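# Carry tube rack through self-closing doors to desk

## Task

Move the tube rack from the counter, through the self-closing doors, onto the desk, using any number of the robots. It is done only when the rack stands upright on the desk, each tube sits fully down in a hole, and both doors are closed. The rack and tubes must never touch the floor, and no robot may fall over or be left leaning. At the end, every robot must have released its grip and moved away.

## Robot and tools

Robots. There are three identical Hello Robot Stretch 4 robots, r1, r2 and r3. Each has an omni-wheel base, a lift that rides up a mast, a telescoping arm that reaches forward, a wrist with yaw, pitch and roll joints, and a two-finger gripper. Each carries four cameras: <name>_head_camera, <name>_head_left_camera, <name>_head_right_camera and <name>_wrist_camera. A robot stands about 1.6 m tall, and its base edge lies no more than 0.23 m from its base origin.

Frames. Every robot reports in its own base frame: origin on the floor below the base centre, x ahead, y to the left, z up. hand_pose is a point between the open fingertips expressed in that frame; with all wrist joints at zero its axes line up with the base frame, and its printed value may be slightly wrong. The odometry frame is the base frame as it was when the scene began. Because each robot uses its own frames, only images, lidar_m and wrist_depth_mm reveal where robots are relative to one another.

execute_actions. Argument "actions" is a list holding one action or nothing (empty just returns state and pictures). The action is an object keyed by "r1", "r2", "r3"; each entry describes one robot only. Inside a robot's entry:
- "base": exactly one key, an offset measured from where the base last reported itself. translate_m, metres, -2 to 2, positive forward, no turning. strafe_m, metres, -2 to 2, positive to the left, no turning. rotate_rad, radians, -3.2 to 3.2, positive counter-clockwise seen from above.
- "joints": absolute targets by name. lift_m 0 to 1.2 m; arm_m 0 to 0.55 m; wrist_yaw_rad -1.134 to 4.276 (0 ahead, positive left, 3.14 tucked back, over 3.4 the arm may block); wrist_pitch_rad -1.117 to 4.259 (0 level, 1.57 pointing down); wrist_roll_rad -1.117 to 4.259 (0 keeps fingers at equal height, positive turns clockwise viewed from behind); gripper_m -0.038 to 0.141 m, the fingertip gap, negative meaning the tips squeeze each other. Joint targets outside range get clipped and reported; any other bad value or unknown key rejects the whole call.
- "pace": "slow", "default", "fast" or "max" (base up to 0.1/0.3/0.4/0.6 m/s and 1/2/3/4 rad/s; a raised lift above 0.2 lowers these caps).
- "contact_limits": {"arm_m": value}, 0 gentlest to 0.75 firmest, 0.5 if omitted; how much push the arm tolerates before it halts.
- "end_of_arm": "enable_torque", sent by itself, revives wrist or gripper motors that shut off; they then hold their present position.
All motions in one action begin together but may finish at different moments. Anything you omit may keep driving toward an earlier target. "cameras" lists which camera images come back (null, omitted or ["all"] gives all, [] gives none); the "pictures" line gives their order. A stop reported in one call cancels later motion calls in that same reply.

wait: seconds from 0 to 10; nothing new is commanded, the world keeps running, and state plus images return. zoom_image: camera name and region [x0, y0, x1, y1] in pixels of that camera's latest full image, top-left is (0,0), at most 504 by 504. read_manual: returns only licence texts. finished_scene: pass the scene number; it closes the scene permanently and reports success.

Result lines. joint_positions: current joint values. base_status and joint_status: how each motion ended: "done" (for the base, wheels turned the commanded amount even if slipping), "off_target" (resting short and possibly still pushing), "contact_stop_at_<key>" (blocked; that part goes slack, a loaded lift may sag, a base may drift), "limit_stop_at_<name>" (built-in limit; "limit_stop_at_tilt" means leaning over 6 degrees, lift, arm and wheels go slack and ignore commands; "limit_stop_at_own_body" means self-collision, likely with the gripper pitched up below -0.2 and rolled), "torque_fault" (a wrist or gripper motor overloaded and went limp until enable_torque), "time_out". on_its_own describes things not commanded in this call; its "held at" is a target, not a position. base_odometry counts wheel rotation, heading -3.142 to 3.142, positive left. If turned_by_wheels and turned_by_imu differ by over about 0.1 rad, the base likely bumped or slipped. base_tilt in degrees, forward and right positive, each with a fixed offset up to about 1.5. motor_effort: percent of maximum, positive toward higher joint values, peak in brackets; for wheel_0, wheel_1, wheel_2 positive turns the base right. lidar_m: 12 distances in metres, sector 1 straight ahead and continuing counter-clockwise in 30 degree steps; "-" means nothing seen or closer than 0.25 m; glass, clear plastic and thin legs may be missed. wrist_depth_mm: 7 by 7 grid of depths, 100 to 2000 mm, read from the top left.

Gripping. Command a gap smaller than the object; smaller squeezes harder and pulls it toward the wrist. Neither the reading nor "done" proves a hold; look for a change in gripper effort. Tips pressed on a surface can jam; lift up. Unfold the wrist at the start with lift_m 0.4 and wrist_yaw_rad 0 together.

Cautions. Robots must never press into each other; once bases touch, even millimetres more is a hard press, and nothing in the state reports contact. Robots do not wait for one another, and equal commands can travel up to about 3 cm differently per metre, which strains a shared load and can topple a robot. Driving or turning with over 1 kg held and arm_m beyond 0.2 risks tipping, worse at fast paces; steady pushes with a high gripper also risk it. A level gripper holding over about 2 kg faults the wrist. Keep the rack and tubes off the floor, avoid drops, slams and hard shoves, and expect loose items to get nudged occasionally. While you compose a reply the robots keep holding the last command.

Each tool is called as name(argument=value, ...) on one line, values as JSON.

## Session

execute_actions(actions=[])

Scene clock: 0.00 s.
r1.base_odometry: x=+0.000 y=+0.000 heading=+0.000 (m, m, rad; r1's odometry frame)
r1.turned_by_wheels: +0.000 (rad since the last result)
r1.turned_by_imu: +0.000 (rad since the last result)
r1.base_tilt: forward=+0.3 right=-0.3 (deg)
r1.lidar_m: 1.72 1.24 2.79 2.09 1.90 1.67 1.17 1.11 1.14 1.27 1.21 1.27
r1.base_status: not commanded
r1.joint_positions: lift_m=+0.280 arm_m=-0.002 wrist_yaw_rad=+3.170 wrist_pitch_rad=+0.000 wrist_roll_rad=-0.002 gripper_m=+0.057
r1.joint_status: not commanded
r1.motor_effort: lift_m=+17 arm_m=+0 wrist_yaw_rad=+1 wrist_pitch_rad=-5 wrist_roll_rad=+1 gripper_m=-2 wheel_0=+0 wheel_1=+0 wheel_2=+0 (%)
r1.hand_pose: x=-0.1224 y=+0.0791 z=+0.4579 quat_wxyz=(-0.014, +0.000, -0.001, +1.000) (m; r1's base frame)
r1.wrist_depth_mm: - - 133 1397 1576 1863 1661 / - 107 133 1397 1661 1863 1576 / - 114 135 1430 1618 1863 1618 / 138 136 221 1430 1618 1863 1661 / 215 1118 1205 1397 1661 1808 1618 / 215 1098 194 1397 193 1464 1430 / 215 976 1060 - 1078 976 1060
r2.base_odometry: x=+0.000 y=+0.000 heading=+0.000 (m, m, rad; r2's odometry frame)
r2.turned_by_wheels: +0.000 (rad since the last result)
r2.turned_by_imu: +0.000 (rad since the last result)
r2.base_tilt: forward=+0.0 right=-0.2 (deg)
r2.lidar_m: 2.11 2.02 2.07 1.61 1.58 1.36 1.05 1.04 1.12 1.69 2.48 2.67
r2.base_status: not commanded
r2.joint_positions: lift_m=+0.196 arm_m=+0.003 wrist_yaw_rad=+3.077 wrist_pitch_rad=-0.002 wrist_roll_rad=-0.003 gripper_m=+0.057
r2.joint_status: not commanded
r2.motor_effort: lift_m=+19 arm_m=+0 wrist_yaw_rad=+0 wrist_pitch_rad=-5 wrist_roll_rad=-1 gripper_m=-1 wheel_0=+0 wheel_1=+0 wheel_2=+0 (%)
r2.hand_pose: x=-0.1088 y=+0.1058 z=+0.3751 quat_wxyz=(+0.032, +0.001, -0.001, +0.999) (m; r2's base frame)
r2.wrist_depth_mm: - 138 1182 1336 1537 1756 1983 / - 127 1182 1366 1499 1756 1921 / - 128 195 1336 1537 1808 1983 / 122 139 1182 1336 1576 1808 1983 / 991 1078 1160 1308 1537 1756 1983 / 960 1078 202 1281 203 1281 1255 / 878 831 878 - 878 809 891
r3.base_odometry: x=+0.000 y=+0.000 heading=+0.000 (m, m, rad; r3's odometry frame)
r3.turned_by_wheels: +0.000 (rad since the last result)
r3.turned_by_imu: +0.000 (rad since the last result)
r3.base_tilt: forward=-0.7 right=+0.0 (deg)
r3.lidar_m: 1.99 1.96 2.18 1.28 1.23 1.49 1.16 1.15 1.26 1.91 1.36 1.51
r3.base_status: not commanded
r3.joint_positions: lift_m=+0.213 arm_m=-0.002 wrist_yaw_rad=+3.175 wrist_pitch_rad=+0.015 wrist_roll_rad=+0.002 gripper_m=+0.057
r3.joint_status: not commanded
r3.motor_effort: lift_m=+20 arm_m=+0 wrist_yaw_rad=+0 wrist_pitch_rad=-6 wrist_roll_rad=-2 gripper_m=-3 wheel_0=+0 wheel_1=+0 wheel_2=+0 (%)
r3.hand_pose: x=-0.1222 y=+0.0778 z=+0.3868 quat_wxyz=(-0.017, -0.008, +0.001, +1.000) (m; r3's base frame)
r3.wrist_depth_mm: - 140 140 1397 1537 1661 1756 / - - 139 1366 1499 1661 1808 / - 107 139 1397 1464 1661 1808 / - 121 143 1366 1464 1618 1808 / 192 1160 1255 1366 1499 1618 1808 / 211 1182 206 1366 194 1464 1397 / 209 1008 960 111 991 891 991
pictures: r1_head_camera, r1_head_left_camera, r1_head_right_camera, r1_wrist_camera, r2_head_camera, r2_head_left_camera, r2_head_right_camera, r2_wrist_camera, r3_head_camera, r3_head_left_camera, r3_head_right_camera, r3_wrist_camera
Images, in order (width x height): r1_head_camera 420x560, r1_head_left_camera 420x672, r1_head_right_camera 420x672, r1_wrist_camera 616x392, r2_head_camera 420x560, r2_head_left_camera 420x672, r2_head_right_camera 420x672, r2_wrist_camera 616x392, r3_head_camera 420x560, r3_head_left_camera 420x672, r3_head_right_camera 420x672, r3_wrist_camera 616x392.

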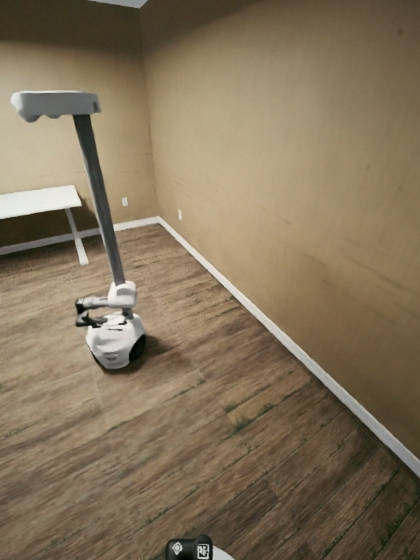

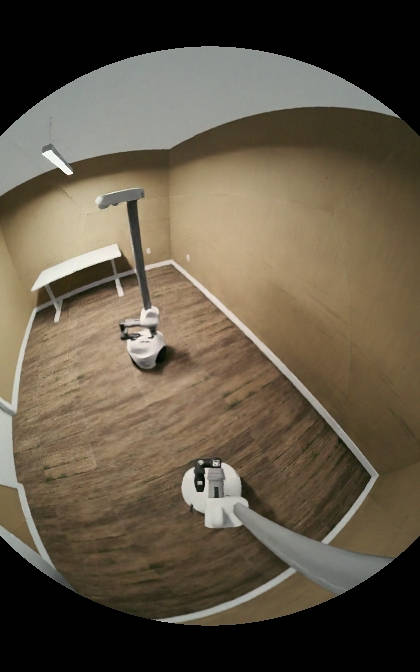

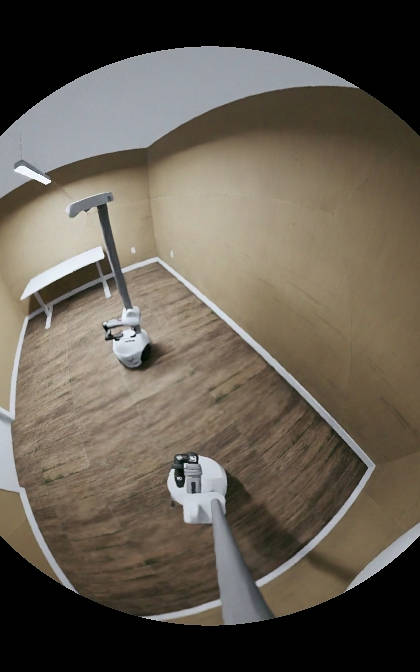

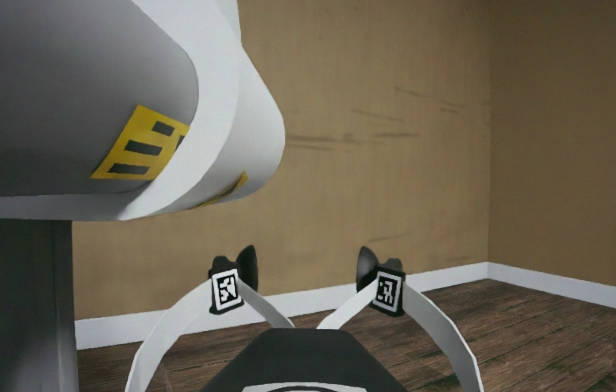

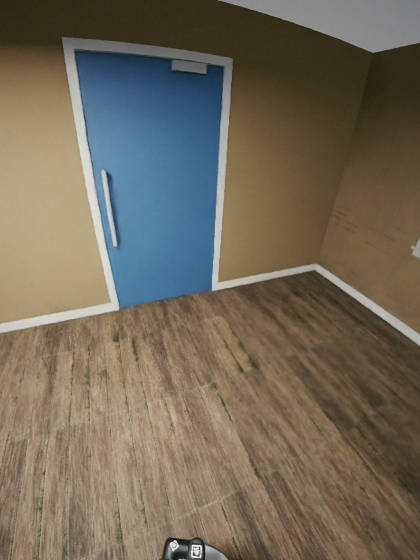

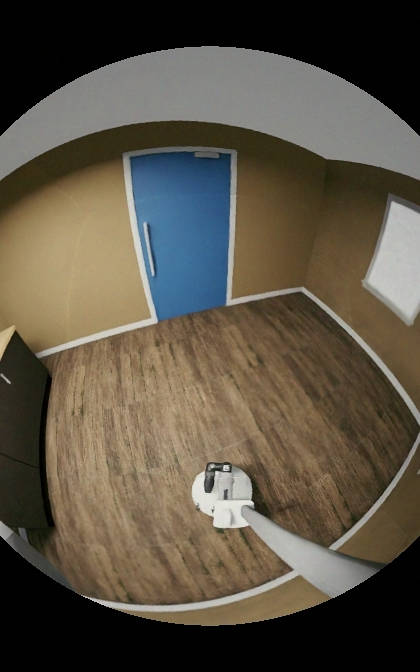

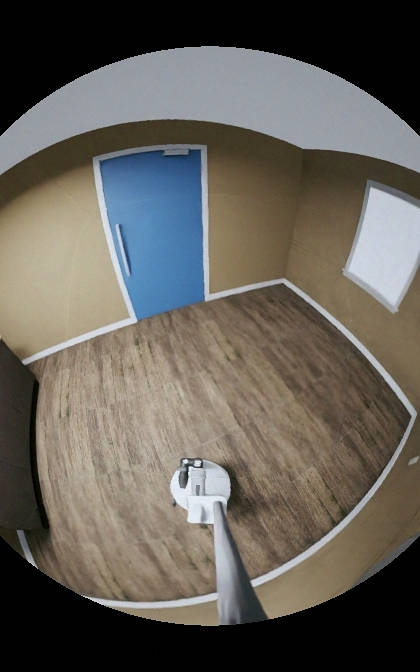

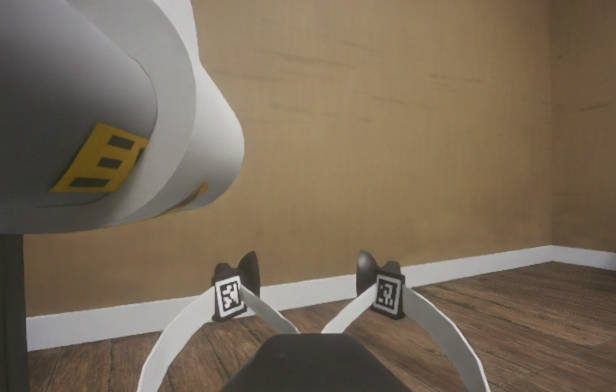

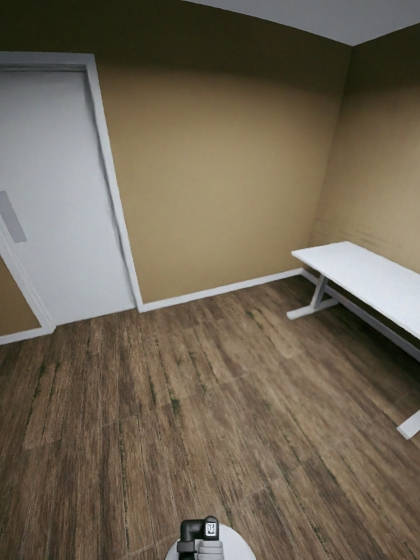

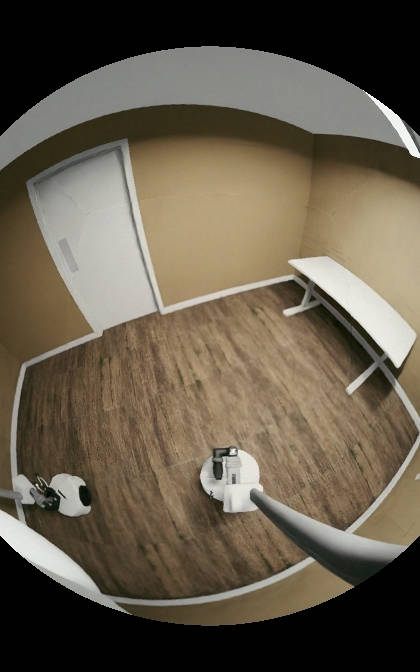

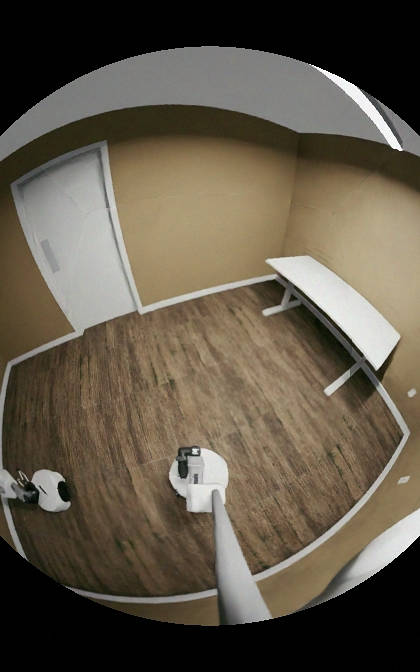

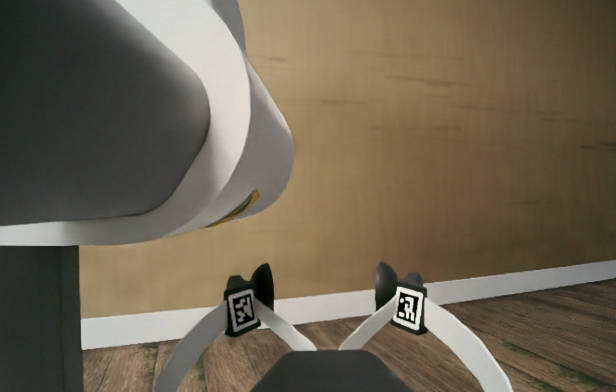

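execute_actions(actions=[{"r2": {"base": {"rotate_rad": 1.85}, "joints":{"lift_m":0.2}}, "r3": {"base": {"rotate_rad": 0.3}}, "r1": {"base": {"rotate_rad": 1.9}}}], cameras=["r1_head_camera","r2_head_camera","r2_head_left_camera","r3_head_camera","r3_head_left_camera"])

Scene clock: 8.37 s.
r1.base_odometry: x=+0.000 y=+0.000 heading=+1.899 (m, m, rad; r1's odometry frame)
r1.turned_by_wheels: +1.899 (rad since the last result)
r1.turned_by_imu: +1.908 (rad since the last result)
r1.base_tilt: forward=+0.4 right=-0.4 (deg)
r1.lidar_m: 1.88 1.89 1.27 1.11 1.10 1.34 1.20 1.22 1.46 1.21 1.29 2.24
r1.base_status: done
r1.joint_positions: lift_m=+0.280 arm_m=-0.002 wrist_yaw_rad=+3.170 wrist_pitch_rad=+0.000 wrist_roll_rad=-0.002 gripper_m=+0.057
r1.joint_status: not commanded
r1.motor_effort: lift_m=+18(18) arm_m=+1(0) wrist_yaw_rad=+1(1) wrist_pitch_rad=-8(6) wrist_roll_rad=+0(2) gripper_m=-3(2) wheel_0=-4(11) wheel_1=-4(9) wheel_2=-3(10) (%)
r1.hand_pose: x=-0.1224 y=+0.0791 z=+0.4579 quat_wxyz=(-0.014, +0.000, -0.001, +1.000) (m; r1's base frame)
r1.wrist_depth_mm: - - 133 1366 1397 1464 1160 / - 107 134 1366 1430 1464 1160 / - 114 135 1336 1464 1464 1182 / 138 136 222 1336 1430 1499 1160 / 214 1255 1308 1366 1430 1464 1182 / 215 1255 194 1366 193 1366 1160 / 214 991 1042 - 1078 960 1042
r2.base_odometry: x=+0.000 y=+0.000 heading=+1.850 (m, m, rad; r2's odometry frame)
r2.turned_by_wheels: +1.850 (rad since the last result)
r2.turned_by_imu: +1.840 (rad since the last result)
r2.base_tilt: forward=+0.0 right=-0.3 (deg)
r2.lidar_m: 1.59 1.73 1.14 1.05 1.04 1.33 2.52 2.55 2.27 2.02 2.11 1.74
r2.base_status: done
r2.joint_positions: lift_m=+0.200 arm_m=+0.003 wrist_yaw_rad=+3.077 wrist_pitch_rad=-0.002 wrist_roll_rad=-0.003 gripper_m=+0.057
r2.joint_status: all done
r2.motor_effort: lift_m=+20(24) arm_m=+0(0) wrist_yaw_rad=-1(1) wrist_pitch_rad=-6(5) wrist_roll_rad=-1(2) gripper_m=-5(1) wheel_0=+0(5) wheel_1=+1(6) wheel_2=+0(9) (%)
r2.hand_pose: x=-0.1088 y=+0.1058 z=+0.3786 quat_wxyz=(+0.032, +0.001, -0.001, +0.999) (m; r2's base frame)
r2.wrist_depth_mm: - 138 - - - 1464 1098 / - 127 - - - 1464 1078 / - 128 196 - - 1464 1078 / 122 139 - - - 1499 1098 / - - - - - 1464 1098 / 1255 1308 201 1308 203 1308 1078 / 878 831 891 - 866 820 917
r3.base_odometry: x=+0.000 y=+0.000 heading=+0.300 (m, m, rad; r3's odometry frame)
r3.turned_by_wheels: +0.300 (rad since the last result)
r3.turned_by_imu: +0.302 (rad since the last result)
r3.base_tilt: forward=-0.8 right=+0.1 (deg)
r3.lidar_m: 1.96 2.10 2.58 1.24 1.79 1.25 1.14 1.14 1.51 1.36 1.40 1.83
r3.base_status: done
r3.joint_positions: lift_m=+0.213 arm_m=-0.002 wrist_yaw_rad=+3.175 wrist_pitch_rad=+0.015 wrist_roll_rad=+0.002 gripper_m=+0.057
r3.joint_status: not commanded
r3.motor_effort: lift_m=+20(20) arm_m=+0(0) wrist_yaw_rad=+0(1) wrist_pitch_rad=-6(5) wrist_roll_rad=-2(0) gripper_m=-2(5) wheel_0=-2(5) wheel_1=-1(9) wheel_2=-1(5) (%)
r3.hand_pose: x=-0.1222 y=+0.0778 z=+0.3868 quat_wxyz=(-0.017, -0.008, +0.001, +1.000) (m; r3's base frame)
r3.wrist_depth_mm: - 140 140 1281 1308 1308 1308 / - - 138 1308 1336 1336 1281 / - 107 138 1308 1281 1281 1308 / - 121 143 1308 1308 1308 1308 / 193 1281 1281 1281 1281 1308 1308 / 211 1255 205 1281 194 1281 1308 / 209 1008 946 111 991 891 991
pictures: r1_head_camera, r2_head_camera, r2_head_left_camera, r3_head_camera, r3_head_left_camera
Images, in order (width x height): r1_head_camera 420x560, r2_head_camera 420x560, r2_head_left_camera 420x672, r3_head_camera 420x560, r3_head_left_camera 420x672.

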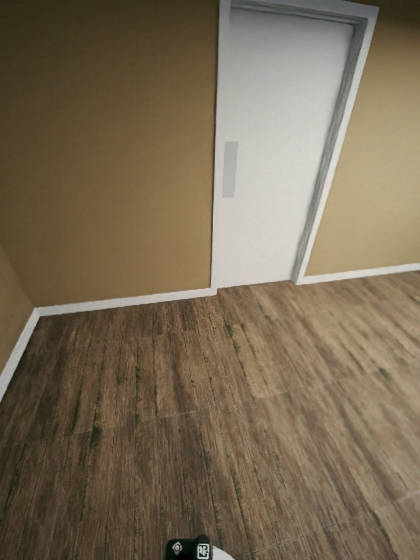

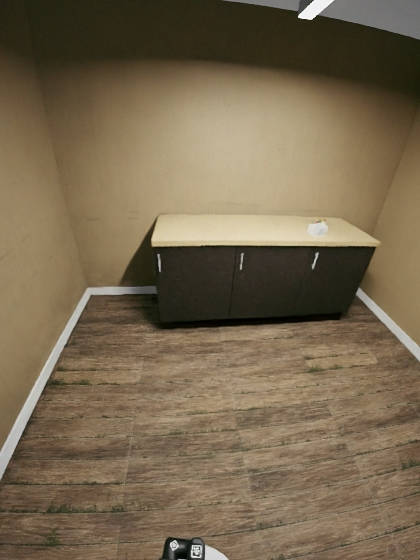

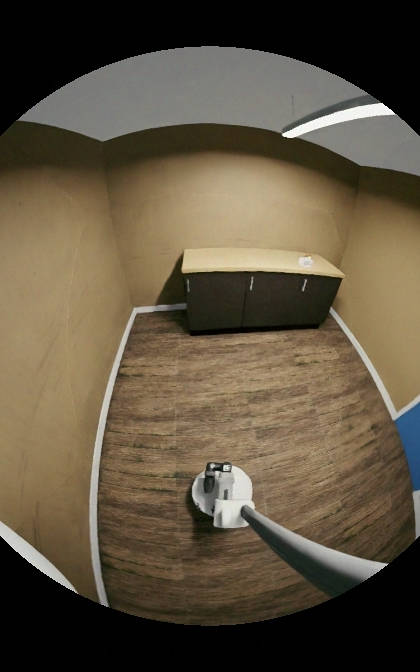

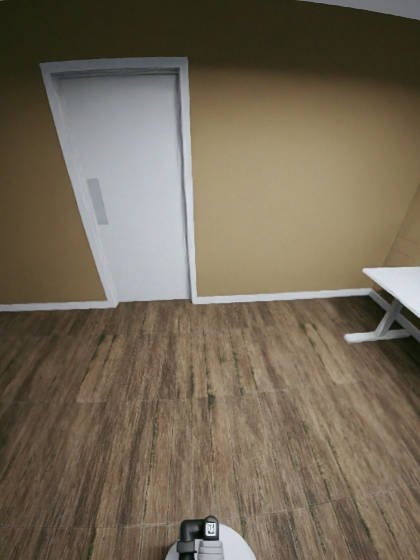

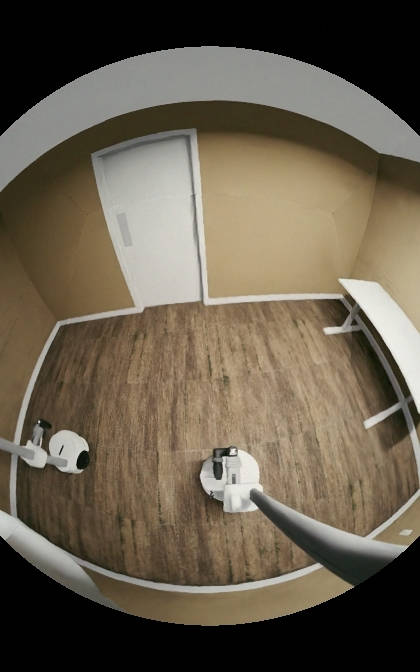

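zoom_image(camera="r2_head_camera", region=[270, 190, 370, 260])

Region (270, 190, 370, 260) of r2_head_camera's 420x560 image, scaled by 5.040, with more detail than that image has; it fills the top 353 rows of this view, and the rest is white.

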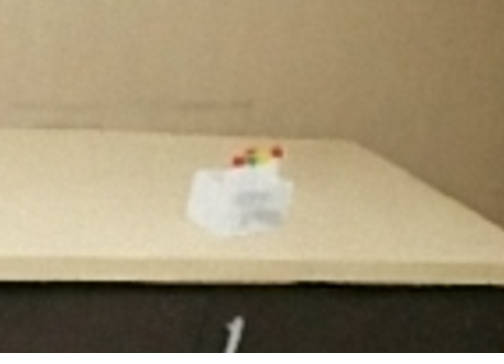

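execute_actions(actions=[{"r2": {"base": {"strafe_m": -0.75}, "pace":"fast"}, "r3": {"base": {"strafe_m": 0.56}, "pace":"fast"}, "r1": {"base": {"rotate_rad": 0.17}}}], cameras=[])

execute_actions(actions=[{"r2": {"base": {"translate_m": 0.9}, "joints":{"lift_m":0.85,"wrist_yaw_rad":0,"wrist_pitch_rad":0.5}, "pace":"fast"}, "r3": {"base": {"translate_m": 1.3}, "pace":"fast"}}], cameras=["r1_head_camera","r2_head_camera","r2_wrist_camera","r3_head_camera","r3_head_left_camera"])

Scene clock: 28.50 s.
r1.base_odometry: x=+0.000 y=+0.000 heading=+2.069 (m, m, rad; r1's odometry frame)
r1.turned_by_wheels: +0.170 (rad since the last result)
r1.turned_by_imu: +0.168 (rad since the last result)
r1.base_tilt: forward=+0.4 right=-0.3 (deg)
r1.lidar_m: 1.88 1.70 1.21 1.10 1.14 1.31 1.22 1.25 1.64 0.68 0.80 2.09
r1.base_status: done
r1.joint_positions: lift_m=+0.280 arm_m=-0.002 wrist_yaw_rad=+3.170 wrist_pitch_rad=+0.000 wrist_roll_rad=-0.002 gripper_m=+0.057
r1.joint_status: not commanded
r1.motor_effort: lift_m=+18(18) arm_m=+0(0) wrist_yaw_rad=+0(0) wrist_pitch_rad=-7(6) wrist_roll_rad=-1(2) gripper_m=-3(2) wheel_0=-2(11) wheel_1=-2(8) wheel_2=-2(5) (%)
r1.hand_pose: x=-0.1224 y=+0.0791 z=+0.4579 quat_wxyz=(-0.014, +0.000, -0.001, +1.000) (m; r1's base frame)
r1.wrist_depth_mm: - - 134 1281 1308 1308 1308 / - 107 133 1308 1336 1336 1281 / - 114 135 1308 1308 1336 1366 / 138 136 222 1336 1281 1336 1308 / 216 1308 1308 1336 1336 1366 1336 / 214 1336 194 1336 193 1336 1336 / 214 960 1060 - 1078 976 1042
r2.base_odometry: x=+0.721 y=+0.207 heading=+1.850 (m, m, rad; r2's odometry frame)
r2.turned_by_wheels: +0.000 (rad since the last result)
r2.turned_by_imu: +0.002 (rad since the last result)
r2.base_tilt: forward=+0.0 right=-0.2 (deg)
r2.lidar_m: 1.67 1.71 1.93 1.78 1.80 2.28 2.42 2.21 1.44 1.27 1.33 1.71
r2.base_status: done
r2.joint_positions: lift_m=+0.200 arm_m=+0.003 wrist_yaw_rad=+3.077 wrist_pitch_rad=-0.002 wrist_roll_rad=-0.003 gripper_m=+0.057
r2.joint_status: not commanded
r2.motor_effort: lift_m=+20(20) arm_m=+0(1) wrist_yaw_rad=-1(2) wrist_pitch_rad=-5(5) wrist_roll_rad=-2(1) gripper_m=+1(3) wheel_0=+0(9) wheel_1=+1(11) wheel_2=+2(1) (%)
r2.hand_pose: x=-0.1088 y=+0.1058 z=+0.3786 quat_wxyz=(+0.032, +0.001, -0.001, +0.999) (m; r2's base frame)
r2.wrist_depth_mm: - 138 - - - - 1921 / - 127 - - - - 1921 / - 128 195 - - - 1921 / 122 140 - - - - 1863 / - - - - - - 1863 / 1281 1308 202 1336 202 1281 1229 / 878 831 891 - 878 820 904
r3.base_odometry: x=-0.165 y=+0.535 heading=+0.300 (m, m, rad; r3's odometry frame)
r3.turned_by_wheels: +0.000 (rad since the last result)
r3.turned_by_imu: +0.002 (rad since the last result)
r3.base_tilt: forward=-0.7 right=+0.0 (deg)
r3.lidar_m: 1.98 1.97 2.14 0.66 0.79 1.28 1.19 1.22 1.57 1.92 1.97 2.07
r3.base_status: done
r3.joint_positions: lift_m=+0.213 arm_m=-0.002 wrist_yaw_rad=+3.175 wrist_pitch_rad=+0.015 wrist_roll_rad=+0.002 gripper_m=+0.057
r3.joint_status: not commanded
r3.motor_effort: lift_m=+19(20) arm_m=+0(0) wrist_yaw_rad=+1(2) wrist_pitch_rad=-6(6) wrist_roll_rad=+0(2) gripper_m=-3(5) wheel_0=-1(10) wheel_1=+0(8) wheel_2=+0(1) (%)
r3.hand_pose: x=-0.1222 y=+0.0778 z=+0.3868 quat_wxyz=(-0.017, -0.008, +0.001, +1.000) (m; r3's base frame)
r3.wrist_depth_mm: - 140 140 1366 1336 1366 1366 / - - 138 1336 1366 1336 1366 / - 107 138 1336 1336 1336 1366 / - 121 143 1336 1336 1336 1336 / 191 1336 1336 1366 1336 1366 1336 / 211 1308 206 1308 193 1308 1308 / 210 1025 946 111 991 904 991
pictures: none
No camera images: the call's "cameras" was empty. Leave "cameras" out to get every camera's image.

Scene clock: 33.10 s.
r1.base_odometry: x=+0.000 y=+0.000 heading=+2.069 (m, m, rad; r1's odometry frame)
r1.turned_by_wheels: +0.000 (rad since the last result)
r1.turned_by_imu: -0.002 (rad since the last result)
r1.base_tilt: forward=+0.4 right=-0.3 (deg)
r1.lidar_m: 1.89 1.72 1.20 1.11 1.11 1.30 1.22 1.26 1.63 2.82 2.87 1.39
r1.base_status: not commanded
r1.joint_positions: lift_m=+0.280 arm_m=-0.002 wrist_yaw_rad=+3.170 wrist_pitch_rad=+0.000 wrist_roll_rad=-0.002 gripper_m=+0.057
r1.joint_status: not commanded
r1.motor_effort: lift_m=+18(17) arm_m=+0(0) wrist_yaw_rad=+0(1) wrist_pitch_rad=-7(6) wrist_roll_rad=-2(3) gripper_m=-4(2) wheel_0=-2(2) wheel_1=-2(2) wheel_2=-2(2) (%)
r1.hand_pose: x=-0.1224 y=+0.0791 z=+0.4579 quat_wxyz=(-0.014, +0.000, -0.001, +1.000) (m; r1's base frame)
r1.wrist_depth_mm: - - 133 1336 1281 1336 1336 / - 107 134 1336 1308 1308 1308 / - 114 135 1336 1336 1336 1308 / 138 136 222 1308 1308 1366 1336 / 214 1281 1308 1308 1336 1336 1336 / 214 1281 195 1336 193 1366 1308 / 214 960 1060 - 1060 960 1042
r2.base_odometry: x=+0.472 y=+1.072 heading=+1.850 (m, m, rad; r2's odometry frame)
r2.turned_by_wheels: +0.000 (rad since the last result)
r2.turned_by_imu: +0.001 (rad since the last result)
r2.base_tilt: forward=+0.0 right=-0.3 (deg)
r2.lidar_m: 0.78 0.78 1.00 1.89 1.92 2.42 3.31 2.03 1.33 1.21 1.23 0.87
r2.base_status: done
r2.joint_positions: lift_m=+0.850 arm_m=+0.003 wrist_yaw_rad=+0.000 wrist_pitch_rad=+0.502 wrist_roll_rad=-0.003 gripper_m=+0.057
r2.joint_status: all done
r2.motor_effort: lift_m=+21(24) arm_m=-1(1) wrist_yaw_rad=-2(10) wrist_pitch_rad=-4(9) wrist_roll_rad=-2(1) gripper_m=-4(2) wheel_0=-2(7) wheel_1=-1(8) wheel_2=+2(13) (%)
r2.hand_pose: x=+0.4264 y=-0.0873 z=+0.8892 quat_wxyz=(+0.969, -0.001, +0.248, +0.001) (m; r2's base frame)
r2.wrist_depth_mm: 1008 1025 1060 627 1118 1160 1182 / 603 597 585 580 591 627 661 / 564 580 603 621 647 668 699 / 609 627 654 683 715 732 1229 / 661 699 699 741 750 809 1308 / 732 759 202 809 202 917 1281 / 809 820 891 - 976 1078 1118
r3.base_odometry: x=+1.077 y=+0.919 heading=+0.300 (m, m, rad; r3's odometry frame)
r3.turned_by_wheels: +0.000 (rad since the last result)
r3.turned_by_imu: +0.003 (rad since the last result)
r3.base_tilt: forward=-0.7 right=+0.0 (deg)
r3.lidar_m: 0.70 0.73 0.83 1.91 2.17 1.39 2.49 2.55 1.99 1.81 1.00 0.72
r3.base_status: done
r3.joint_positions: lift_m=+0.213 arm_m=-0.002 wrist_yaw_rad=+3.175 wrist_pitch_rad=+0.015 wrist_roll_rad=+0.002 gripper_m=+0.057
r3.joint_status: not commanded
r3.motor_effort: lift_m=+20(20) arm_m=+0(0) wrist_yaw_rad=+2(1) wrist_pitch_rad=-6(6) wrist_roll_rad=+0(1) gripper_m=-4(4) wheel_0=-2(7) wheel_1=+0(8) wheel_2=+1(9) (%)
r3.hand_pose: x=-0.1222 y=+0.0778 z=+0.3868 quat_wxyz=(-0.017, -0.008, +0.001, +1.000) (m; r3's base frame)
r3.wrist_depth_mm: - 140 140 - - - - / - - 138 - - - - / - 107 139 - - - - / - 121 143 - - - - / 193 - - - - - 1430 / 211 1618 205 1537 193 1336 1205 / 209 1025 946 110 976 891 991
pictures: r1_head_camera, r2_head_camera, r2_wrist_camera, r3_head_camera, r3_head_left_camera
Images, in order (width x height): r1_head_camera 420x560, r2_head_camera 420x560, r2_wrist_camera 616x392, r3_head_camera 420x560, r3_head_left_camera 420x672.

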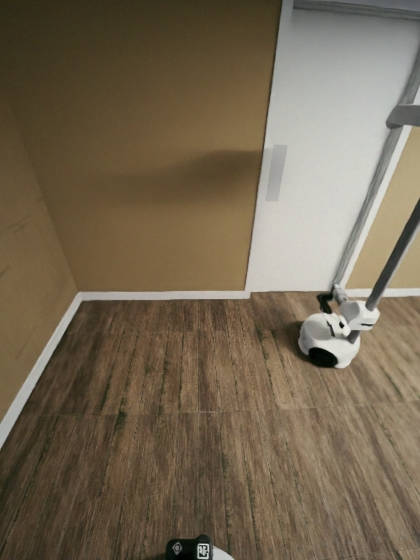

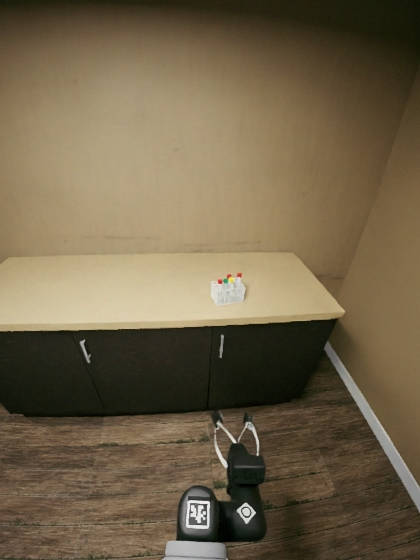

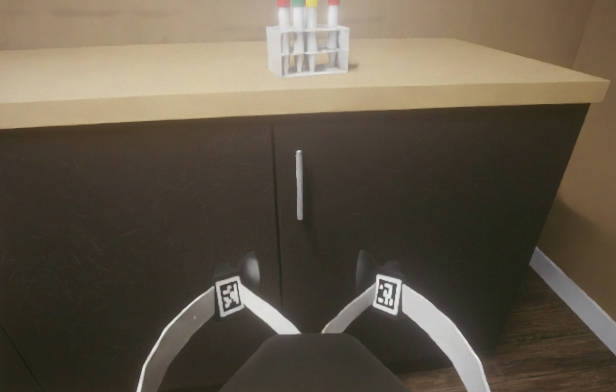

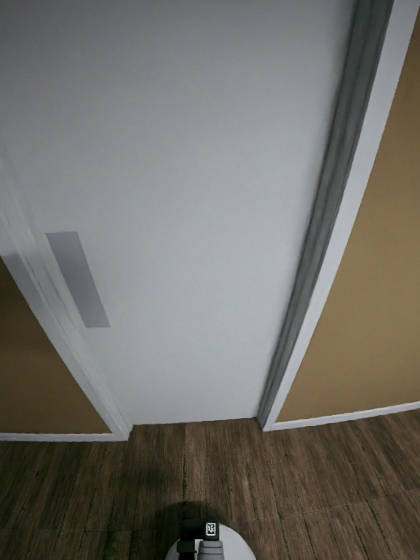

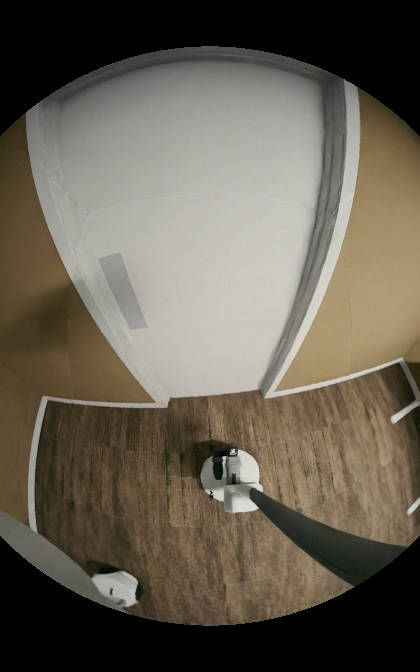

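zoom_image(camera="r2_head_camera", region=[190, 255, 270, 315])

zoom_image(camera="r2_wrist_camera", region=[240, 0, 380, 100])

Region (190, 255, 270, 315) of r2_head_camera's 420x560 image, scaled by 6.300, with more detail than that image has; it fills the top 378 rows of this view, and the rest is white.

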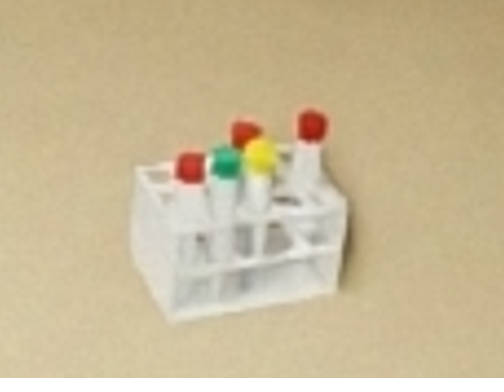

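Region (240, 0, 380, 100) of r2_wrist_camera's 616x392 image, scaled by 3.600; it fills the top 360 rows of this view, and the rest is white.

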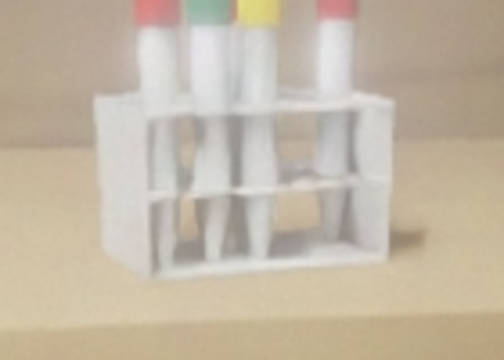

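execute_actions(actions=[{"r2": {"base": {"rotate_rad": 0.32}, "joints":{"lift_m":0.80,"wrist_pitch_rad":0.0,"gripper_m":0.141}}, "r3": {"base": {"rotate_rad": 0.07}}}], cameras=[])

execute_actions(actions=[{"r2": {"base": {"strafe_m": -0.28}}, "r3": {"base": {"strafe_m": 0.08}}}], cameras=["r2_head_camera","r2_wrist_camera","r3_head_camera"])

Scene clock: 63.00 s.
r1.base_odometry: x=+0.000 y=+0.000 heading=+2.069 (m, m, rad; r1's odometry frame)
r1.turned_by_wheels: +0.000 (rad since the last result)
r1.turned_by_imu: -0.002 (rad since the last result)
r1.base_tilt: forward=+0.3 right=-0.4 (deg)
r1.lidar_m: 1.88 1.71 1.19 1.10 1.15 1.32 1.22 1.26 1.66 2.83 2.88 1.39
r1.base_status: not commanded
r1.joint_positions: lift_m=+0.280 arm_m=-0.002 wrist_yaw_rad=+3.170 wrist_pitch_rad=+0.000 wrist_roll_rad=-0.002 gripper_m=+0.057
r1.joint_status: not commanded
r1.motor_effort: lift_m=+18(17) arm_m=+0(0) wrist_yaw_rad=+0(0) wrist_pitch_rad=-7(6) wrist_roll_rad=-2(1) gripper_m=-2(2) wheel_0=-2(2) wheel_1=-2(2) wheel_2=-2(2) (%)
r1.hand_pose: x=-0.1224 y=+0.0791 z=+0.4579 quat_wxyz=(-0.014, +0.000, -0.001, +1.000) (m; r1's base frame)
r1.wrist_depth_mm: - - 134 1336 1308 1308 1336 / - 107 134 1308 1336 1336 1336 / - 114 135 1308 1336 1308 1336 / 138 137 222 1308 1281 1366 1336 / 215 1281 1308 1336 1336 1336 1366 / 214 1281 194 1308 193 1366 1308 / 214 976 1060 - 1078 960 1060
r2.base_odometry: x=+0.472 y=+1.072 heading=+2.170 (m, m, rad; r2's odometry frame)
r2.turned_by_wheels: +0.320 (rad since the last result)
r2.turned_by_imu: +0.319 (rad since the last result)
r2.base_tilt: forward=+0.0 right=-0.2 (deg)
r2.lidar_m: 0.79 0.89 1.89 1.90 2.15 3.32 2.84 1.41 1.23 1.21 0.98 0.79
r2.base_status: done
r2.joint_positions: lift_m=+0.800 arm_m=+0.003 wrist_yaw_rad=+0.000 wrist_pitch_rad=+0.003 wrist_roll_rad=-0.003 gripper_m=+0.141
r2.joint_status: all done
r2.motor_effort: lift_m=+16(18) arm_m=+0(1) wrist_yaw_rad=-2(3) wrist_pitch_rad=-6(11) wrist_roll_rad=-1(1) gripper_m=+4(4) wheel_0=+0(8) wheel_1=-1(5) wheel_2=-1(7) (%)
r2.hand_pose: x=+0.4620 y=-0.0874 z=+0.9777 quat_wxyz=(+1.000, -0.001, +0.001, +0.000) (m; r2's base frame)
r2.wrist_depth_mm: 1397 1336 1281 1205 1160 1098 1060 / 1430 1336 1255 1205 1160 1098 1060 / 1430 1336 1281 1229 1138 1118 1078 / 1430 1397 1281 1229 1205 1098 1078 / 691 676 683 668 661 609 634 / 691 661 615 574 559 535 512 / 699 661 627 - 569 535 521
r3.base_odometry: x=+1.077 y=+0.919 heading=+0.370 (m, m, rad; r3's odometry frame)
r3.turned_by_wheels: +0.070 (rad since the last result)
r3.turned_by_imu: +0.071 (rad since the last result)
r3.base_tilt: forward=-0.7 right=+0.1 (deg)
r3.lidar_m: 0.69 0.72 0.89 2.13 2.19 1.39 2.49 2.61 1.87 1.83 0.91 0.73
r3.base_status: done
r3.joint_positions: lift_m=+0.213 arm_m=-0.002 wrist_yaw_rad=+3.175 wrist_pitch_rad=+0.015 wrist_roll_rad=+0.002 gripper_m=+0.057
r3.joint_status: not commanded
r3.motor_effort: lift_m=+19(20) arm_m=+0(0) wrist_yaw_rad=+2(1) wrist_pitch_rad=-5(6) wrist_roll_rad=-2(2) gripper_m=-3(5) wheel_0=-3(1) wheel_1=+1(8) wheel_2=+1(5) (%)
r3.hand_pose: x=-0.1222 y=+0.0778 z=+0.3868 quat_wxyz=(-0.017, -0.008, +0.001, +1.000) (m; r3's base frame)
r3.wrist_depth_mm: - 140 140 - - - - / - - 139 - - - - / - 107 138 - - - 1464 / - 121 143 - - - - / 192 - - - - - 1397 / 211 1576 205 1537 193 1464 1205 / 209 1025 946 111 991 904 991
pictures: none
No camera images: the call's "cameras" was empty. Leave "cameras" out to get every camera's image.

Scene clock: 65.27 s.
r1.base_odometry: x=+0.000 y=+0.000 heading=+2.069 (m, m, rad; r1's odometry frame)
r1.turned_by_wheels: +0.000 (rad since the last result)
r1.turned_by_imu: -0.001 (rad since the last result)
r1.base_tilt: forward=+0.3 right=-0.3 (deg)
r1.lidar_m: 1.87 1.70 1.19 1.10 1.15 1.30 1.21 1.25 1.62 2.82 2.87 1.33
r1.base_status: not commanded
r1.joint_positions: lift_m=+0.280 arm_m=-0.002 wrist_yaw_rad=+3.170 wrist_pitch_rad=+0.000 wrist_roll_rad=-0.002 gripper_m=+0.057
r1.joint_status: not commanded
r1.motor_effort: lift_m=+18(17) arm_m=+0(0) wrist_yaw_rad=+1(0) wrist_pitch_rad=-6(5) wrist_roll_rad=-1(0) gripper_m=-4(3) wheel_0=-2(2) wheel_1=-2(2) wheel_2=-2(2) (%)
r1.hand_pose: x=-0.1224 y=+0.0791 z=+0.4579 quat_wxyz=(-0.014, +0.000, -0.001, +1.000) (m; r1's base frame)
r1.wrist_depth_mm: - - 134 1281 1336 1336 1308 / - 107 133 1336 1336 1366 1308 / - 114 135 1336 1308 1336 1336 / 138 136 222 1308 1336 1336 1336 / 215 1308 1308 1308 1308 1336 1336 / 215 1308 194 1308 193 1308 1308 / 214 960 1060 - 1078 976 1042
r2.base_odometry: x=+0.704 y=+1.230 heading=+2.170 (m, m, rad; r2's odometry frame)
r2.turned_by_wheels: +0.000 (rad since the last result)
r2.turned_by_imu: +0.001 (rad since the last result)
r2.base_tilt: forward=+0.0 right=-0.2 (deg)
r2.lidar_m: 0.73 0.82 1.32 2.17 2.43 3.38 2.23 1.16 0.94 0.94 1.06 0.74
r2.base_status: done
r2.joint_positions: lift_m=+0.800 arm_m=+0.003 wrist_yaw_rad=+0.000 wrist_pitch_rad=+0.002 wrist_roll_rad=-0.003 gripper_m=+0.141
r2.joint_status: not commanded
r2.motor_effort: lift_m=+17(17) arm_m=-1(1) wrist_yaw_rad=-2(2) wrist_pitch_rad=-5(7) wrist_roll_rad=+0(1) gripper_m=+0(4) wheel_0=+0(9) wheel_1=+2(9) wheel_2=+0(1) (%)
r2.hand_pose: x=+0.4620 y=-0.0874 z=+0.9776 quat_wxyz=(+1.000, -0.001, +0.001, +0.000) (m; r2's base frame)
r2.wrist_depth_mm: 1366 1281 1255 1160 1118 1060 1008 / 1366 1308 1229 1160 1098 1042 1008 / 1336 1308 1229 1160 1118 1060 1008 / 1397 1308 1255 1182 1118 1078 1025 / 683 683 683 627 661 647 640 / 634 585 549 517 500 466 459 / 634 597 580 - 517 488 477
r3.base_odometry: x=+1.048 y=+0.994 heading=+0.370 (m, m, rad; r3's odometry frame)
r3.turned_by_wheels: +0.000 (rad since the last result)
r3.turned_by_imu: +0.001 (rad since the last result)
r3.base_tilt: forward=-0.7 right=+0.0 (deg)
r3.lidar_m: 0.69 0.73 0.88 2.04 2.13 1.36 2.50 2.61 1.97 1.92 0.91 0.71
r3.base_status: done
r3.joint_positions: lift_m=+0.213 arm_m=-0.002 wrist_yaw_rad=+3.175 wrist_pitch_rad=+0.015 wrist_roll_rad=+0.002 gripper_m=+0.057
r3.joint_status: not commanded
r3.motor_effort: lift_m=+20(20) arm_m=+0(0) wrist_yaw_rad=+1(1) wrist_pitch_rad=-6(6) wrist_roll_rad=-1(0) gripper_m=-2(4) wheel_0=+1(8) wheel_1=-1(11) wheel_2=+1(2) (%)
r3.hand_pose: x=-0.1222 y=+0.0778 z=+0.3868 quat_wxyz=(-0.017, -0.008, +0.001, +1.000) (m; r3's base frame)
r3.wrist_depth_mm: - 140 140 - - - - / - - 139 - - - - / - 107 138 - - - - / - 121 143 - - - - / 192 - - - - - 1464 / 211 1576 206 1537 194 1336 1182 / 209 1025 946 111 976 891 976
pictures: r2_head_camera, r2_wrist_camera, r3_head_camera
Images, in order (width x height): r2_head_camera 420x560, r2_wrist_camera 616x392, r3_head_camera 420x560.

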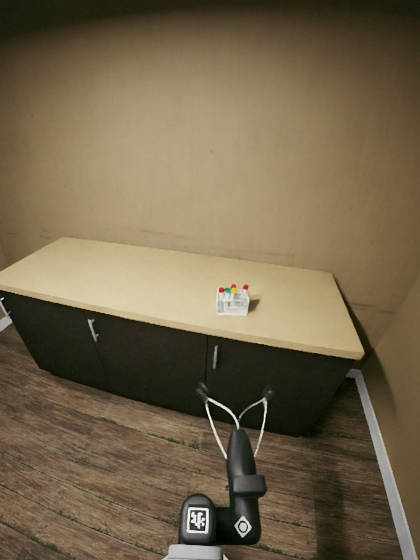

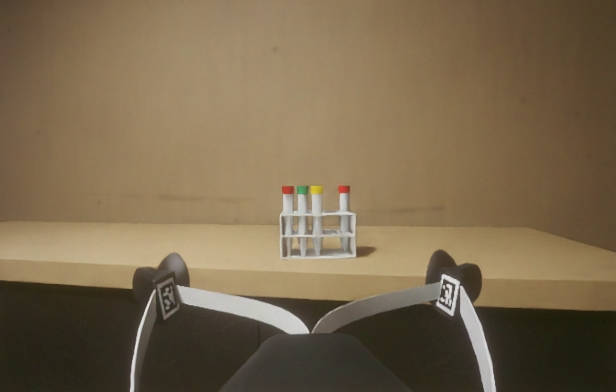

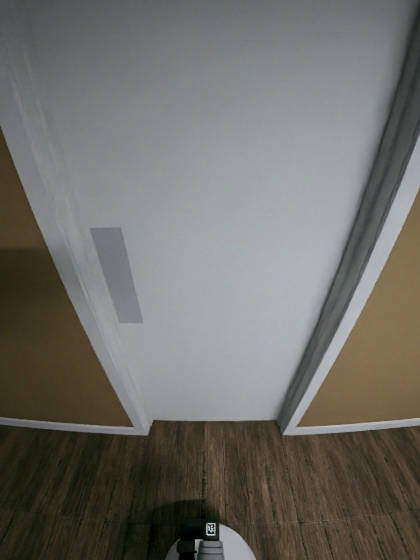

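execute_actions(actions=[{"r2": {"base": {"strafe_m": -0.016}, "joints":{"lift_m":0.815,"wrist_pitch_rad":0.15,"arm_m":0.22}}, "r3": {"base": {"translate_m": 0.45}}, "r1": {"base": {"strafe_m": -0.75}}}], cameras=["r2_wrist_camera","r3_head_left_camera","r1_head_camera"])

Scene clock: 82.50 s.
r1.base_odometry: x=+0.659 y=+0.358 heading=+2.069 (m, m, rad; r1's odometry frame)
r1.turned_by_wheels: +0.000 (rad since the last result)
r1.turned_by_imu: -0.004 (rad since the last result)
r1.base_tilt: forward=+0.3 right=-0.3 (deg)
r1.lidar_m: 1.57 1.99 1.97 1.85 1.82 1.24 1.17 1.20 1.59 2.07 2.16 2.07
r1.base_status: done
r1.joint_positions: lift_m=+0.280 arm_m=-0.002 wrist_yaw_rad=+3.170 wrist_pitch_rad=+0.000 wrist_roll_rad=-0.002 gripper_m=+0.057
r1.joint_status: not commanded
r1.motor_effort: lift_m=+18(18) arm_m=+0(0) wrist_yaw_rad=+0(1) wrist_pitch_rad=-6(6) wrist_roll_rad=+1(2) gripper_m=-3(1) wheel_0=+1(12) wheel_1=-1(12) wheel_2=+0(4) (%)
r1.hand_pose: x=-0.1224 y=+0.0791 z=+0.4579 quat_wxyz=(-0.014, +0.000, -0.001, +1.000) (m; r1's base frame)
r1.wrist_depth_mm: - - 133 1255 1281 1281 1281 / - 107 133 1255 1281 1281 1281 / - 114 135 1255 1281 1281 1308 / 138 136 221 1255 1308 1255 1281 / 215 1281 1281 1281 1281 1308 1308 / 214 1255 194 1255 193 1281 1308 / 215 976 1060 - 1078 976 1025
r2.base_odometry: x=+0.717 y=+1.239 heading=+2.170 (m, m, rad; r2's odometry frame)
r2.turned_by_wheels: +0.000 (rad since the last result)
r2.turned_by_imu: +0.002 (rad since the last result)
r2.base_tilt: forward=+0.0 right=-0.2 (deg)
r2.lidar_m: 0.73 0.82 1.35 2.19 2.47 3.36 2.19 1.14 0.92 0.91 1.03 0.72
r2.base_status: done
r2.joint_positions: lift_m=+0.815 arm_m=+0.219 wrist_yaw_rad=+0.000 wrist_pitch_rad=+0.152 wrist_roll_rad=-0.003 gripper_m=+0.141
r2.joint_status: all done
r2.motor_effort: lift_m=+22(24) arm_m=+6(6) wrist_yaw_rad=-1(1) wrist_pitch_rad=-5(7) wrist_roll_rad=-1(0) gripper_m=+4(1) wheel_0=+1(9) wheel_1=+1(6) wheel_2=+0(1) (%)
r2.hand_pose: x=+0.6750 y=-0.0874 z=+0.9493 quat_wxyz=(+0.997, -0.001, +0.076, +0.000) (m; r2's base frame)
r2.wrist_depth_mm: 1025 960 931 866 842 809 778 / 1060 1008 946 904 878 820 798 / 1118 1025 960 904 891 854 820 / 741 723 715 421 699 707 683 / 384 384 387 384 379 377 370 / 389 342 317 301 289 276 272 / 407 379 364 - 320 304 297
r3.base_odometry: x=+1.468 y=+1.156 heading=+0.369 (m, m, rad; r3's odometry frame)
r3.turned_by_wheels: +0.000 (rad since the last result)
r3.turned_by_imu: +0.001 (rad since the last result)
r3.base_tilt: forward=-0.7 right=+0.0 (deg)
r3.lidar_m: 0.25 0.26 0.38 0.68 2.13 2.88 1.56 3.05 1.99 0.76 0.38 0.25
r3.base_status: done
r3.joint_positions: lift_m=+0.213 arm_m=-0.002 wrist_yaw_rad=+3.175 wrist_pitch_rad=+0.015 wrist_roll_rad=+0.002 gripper_m=+0.057
r3.joint_status: not commanded
r3.motor_effort: lift_m=+19(19) arm_m=+0(0) wrist_yaw_rad=+3(4) wrist_pitch_rad=-8(4) wrist_roll_rad=-2(3) gripper_m=-5(2) wheel_0=-1(4) wheel_1=-1(1) wheel_2=+0(8) (%)
r3.hand_pose: x=-0.1222 y=+0.0778 z=+0.3868 quat_wxyz=(-0.017, -0.008, +0.001, +1.000) (m; r3's base frame)
r3.wrist_depth_mm: - 140 140 - - - - / - - 138 - - - - / - 107 138 - - - - / - 121 142 - - - - / 192 - - - - - - / 211 1576 205 1499 193 1464 1430 / 209 1025 931 111 976 891 991
pictures: r1_head_camera, r2_wrist_camera, r3_head_left_camera
Images, in order (width x height): r1_head_camera 420x560, r2_wrist_camera 616x392, r3_head_left_camera 420x672.

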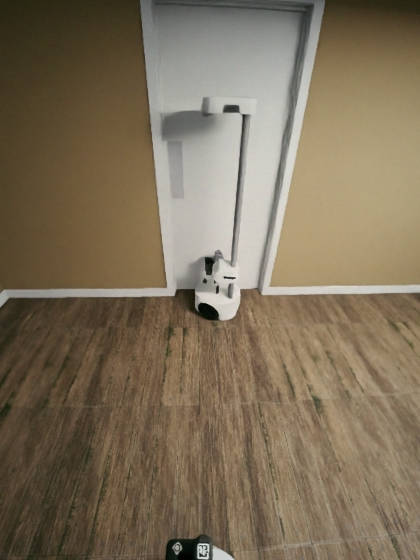

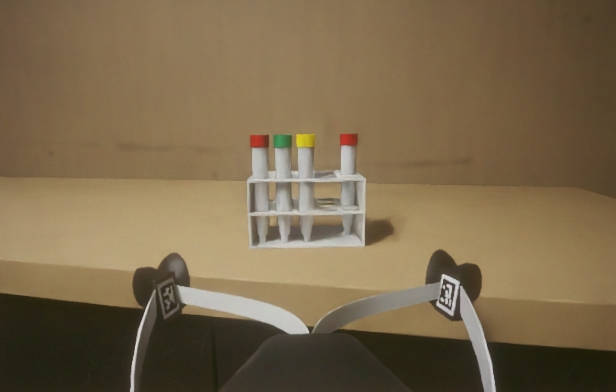

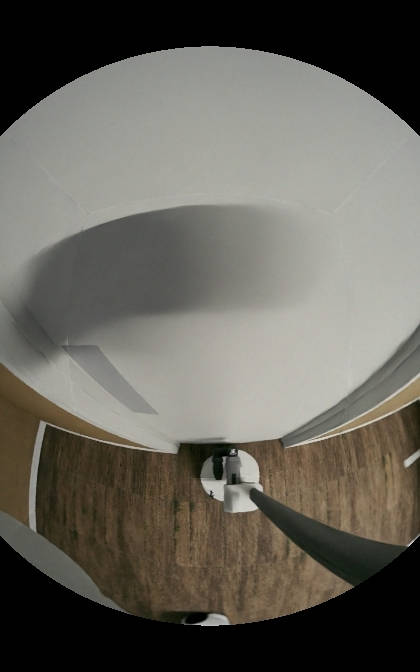

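execute_actions(actions=[{"r2": {"joints":{"arm_m":0.35}, "pace":"slow"}, "r3": {"base": {"translate_m": 0.4}, "pace":"slow"}, "r1": {"base": {"translate_m": 0.8}}}], cameras=["r2_wrist_camera","r3_head_left_camera","r1_head_camera"])

Scene clock: 93.53 s.
r1.base_odometry: x=+0.277 y=+1.061 heading=+2.069 (m, m, rad; r1's odometry frame)
r1.turned_by_wheels: +0.000 (rad since the last result)
r1.turned_by_imu: -0.007 (rad since the last result)
r1.base_tilt: forward=+0.2 right=-0.4 (deg)
r1.lidar_m: 1.15 1.18 1.54 1.91 1.96 2.10 1.96 2.02 2.19 2.01 1.78 1.29
r1.base_status: done
r1.joint_positions: lift_m=+0.280 arm_m=-0.002 wrist_yaw_rad=+3.170 wrist_pitch_rad=+0.000 wrist_roll_rad=-0.002 gripper_m=+0.057
r1.joint_status: not commanded
r1.motor_effort: lift_m=+18(17) arm_m=+0(0) wrist_yaw_rad=+1(0) wrist_pitch_rad=-7(6) wrist_roll_rad=+0(1) gripper_m=-4(3) wheel_0=+2(5) wheel_1=+3(7) wheel_2=-1(13) (%)
r1.hand_pose: x=-0.1224 y=+0.0791 z=+0.4579 quat_wxyz=(-0.014, +0.000, -0.001, +1.000) (m; r1's base frame)
r1.wrist_depth_mm: - - 133 - - - - / - 107 134 - - - - / - 114 135 - - - - / 138 136 222 - - - - / 215 - - - - - - / 214 1430 194 1464 193 1464 1464 / 215 960 1060 - 1078 976 1042
r2.base_odometry: x=+0.717 y=+1.239 heading=+2.170 (m, m, rad; r2's odometry frame)
r2.turned_by_wheels: +0.000 (rad since the last result)
r2.turned_by_imu: +0.002 (rad since the last result)
r2.base_tilt: forward=+0.0 right=-0.2 (deg)
r2.lidar_m: 0.75 0.83 1.33 2.19 2.47 3.39 2.19 1.15 0.93 0.92 1.05 0.70
r2.base_status: not commanded
r2.joint_positions: lift_m=+0.815 arm_m=+0.349 wrist_yaw_rad=+0.000 wrist_pitch_rad=+0.152 wrist_roll_rad=-0.003 gripper_m=+0.141
r2.joint_status: all done
r2.motor_effort: lift_m=+22(22) arm_m=+6(7) wrist_yaw_rad=-2(1) wrist_pitch_rad=-5(5) wrist_roll_rad=-1(1) gripper_m=+0(2) wheel_0=+0(1) wheel_1=+1(2) wheel_2=+0(0) (%)
r2.hand_pose: x=+0.8050 y=-0.0874 z=+0.9493 quat_wxyz=(+0.997, -0.001, +0.076, +0.000) (m; r2's base frame)
r2.wrist_depth_mm: 878 842 809 759 732 699 668 / 904 866 820 788 750 707 691 / 946 878 842 798 768 732 699 / 732 732 535 282 585 699 707 / 384 384 274 273 320 375 370 / 260 231 231 260 230 229 254 / 206 197 198 - 196 186 198
r3.base_odometry: x=+1.840 y=+1.301 heading=+0.369 (m, m, rad; r3's odometry frame)
r3.turned_by_wheels: -0.001 (rad since the last result)
r3.turned_by_imu: +0.005 (rad since the last result)
r3.base_tilt: forward=-0.8 right=+0.0 (deg)
r3.lidar_m: 0.25 0.40 1.05 0.41 0.39 2.88 1.16 2.75 0.44 0.25 - -
r3.base_status: done
r3.joint_positions: lift_m=+0.213 arm_m=-0.002 wrist_yaw_rad=+3.175 wrist_pitch_rad=+0.015 wrist_roll_rad=+0.002 gripper_m=+0.057
r3.joint_status: not commanded
r3.motor_effort: lift_m=+20(20) arm_m=+0(0) wrist_yaw_rad=+2(1) wrist_pitch_rad=-5(6) wrist_roll_rad=+0(2) gripper_m=-7(7) wheel_0=+11(24) wheel_1=-2(19) wheel_2=-18(24) (%)
r3.hand_pose: x=-0.1222 y=+0.0778 z=+0.3868 quat_wxyz=(-0.017, -0.008, +0.001, +1.000) (m; r3's base frame)
r3.wrist_depth_mm: - 140 140 - - - - / - - 139 - - - - / - 107 138 1576 - - - / - 121 143 1537 - - - / 193 - - - - - - / 211 1576 205 1281 194 1464 1430 / 209 1008 960 111 991 904 991
pictures: r1_head_camera, r2_wrist_camera, r3_head_left_camera
Images, in order (width x height): r1_head_camera 420x560, r2_wrist_camera 616x392, r3_head_left_camera 420x672.

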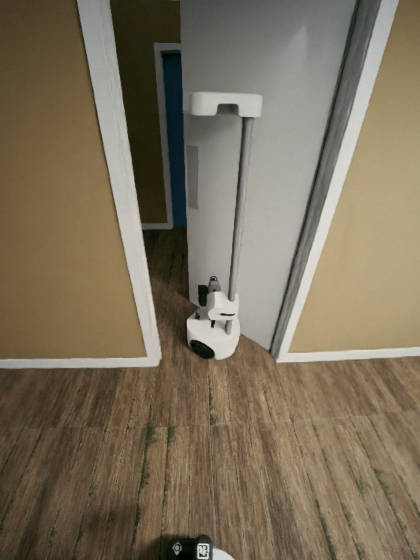

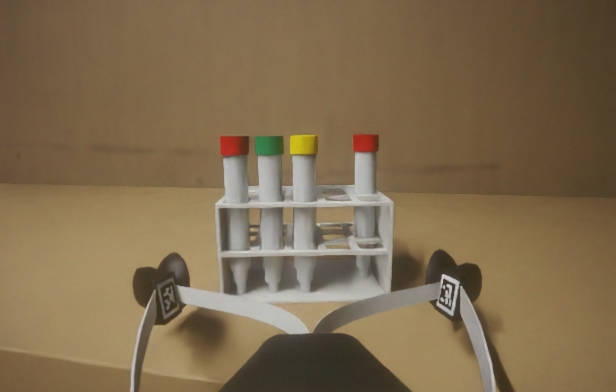

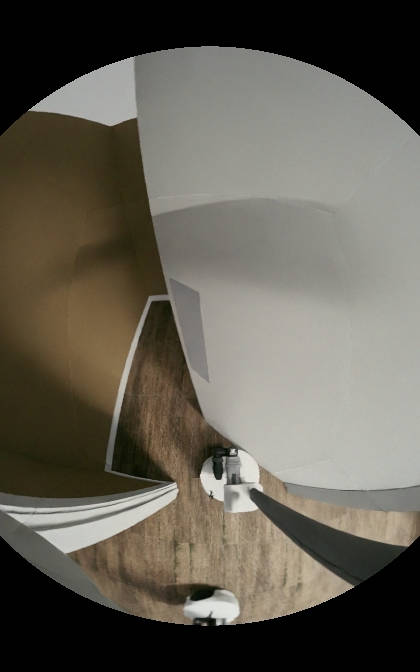

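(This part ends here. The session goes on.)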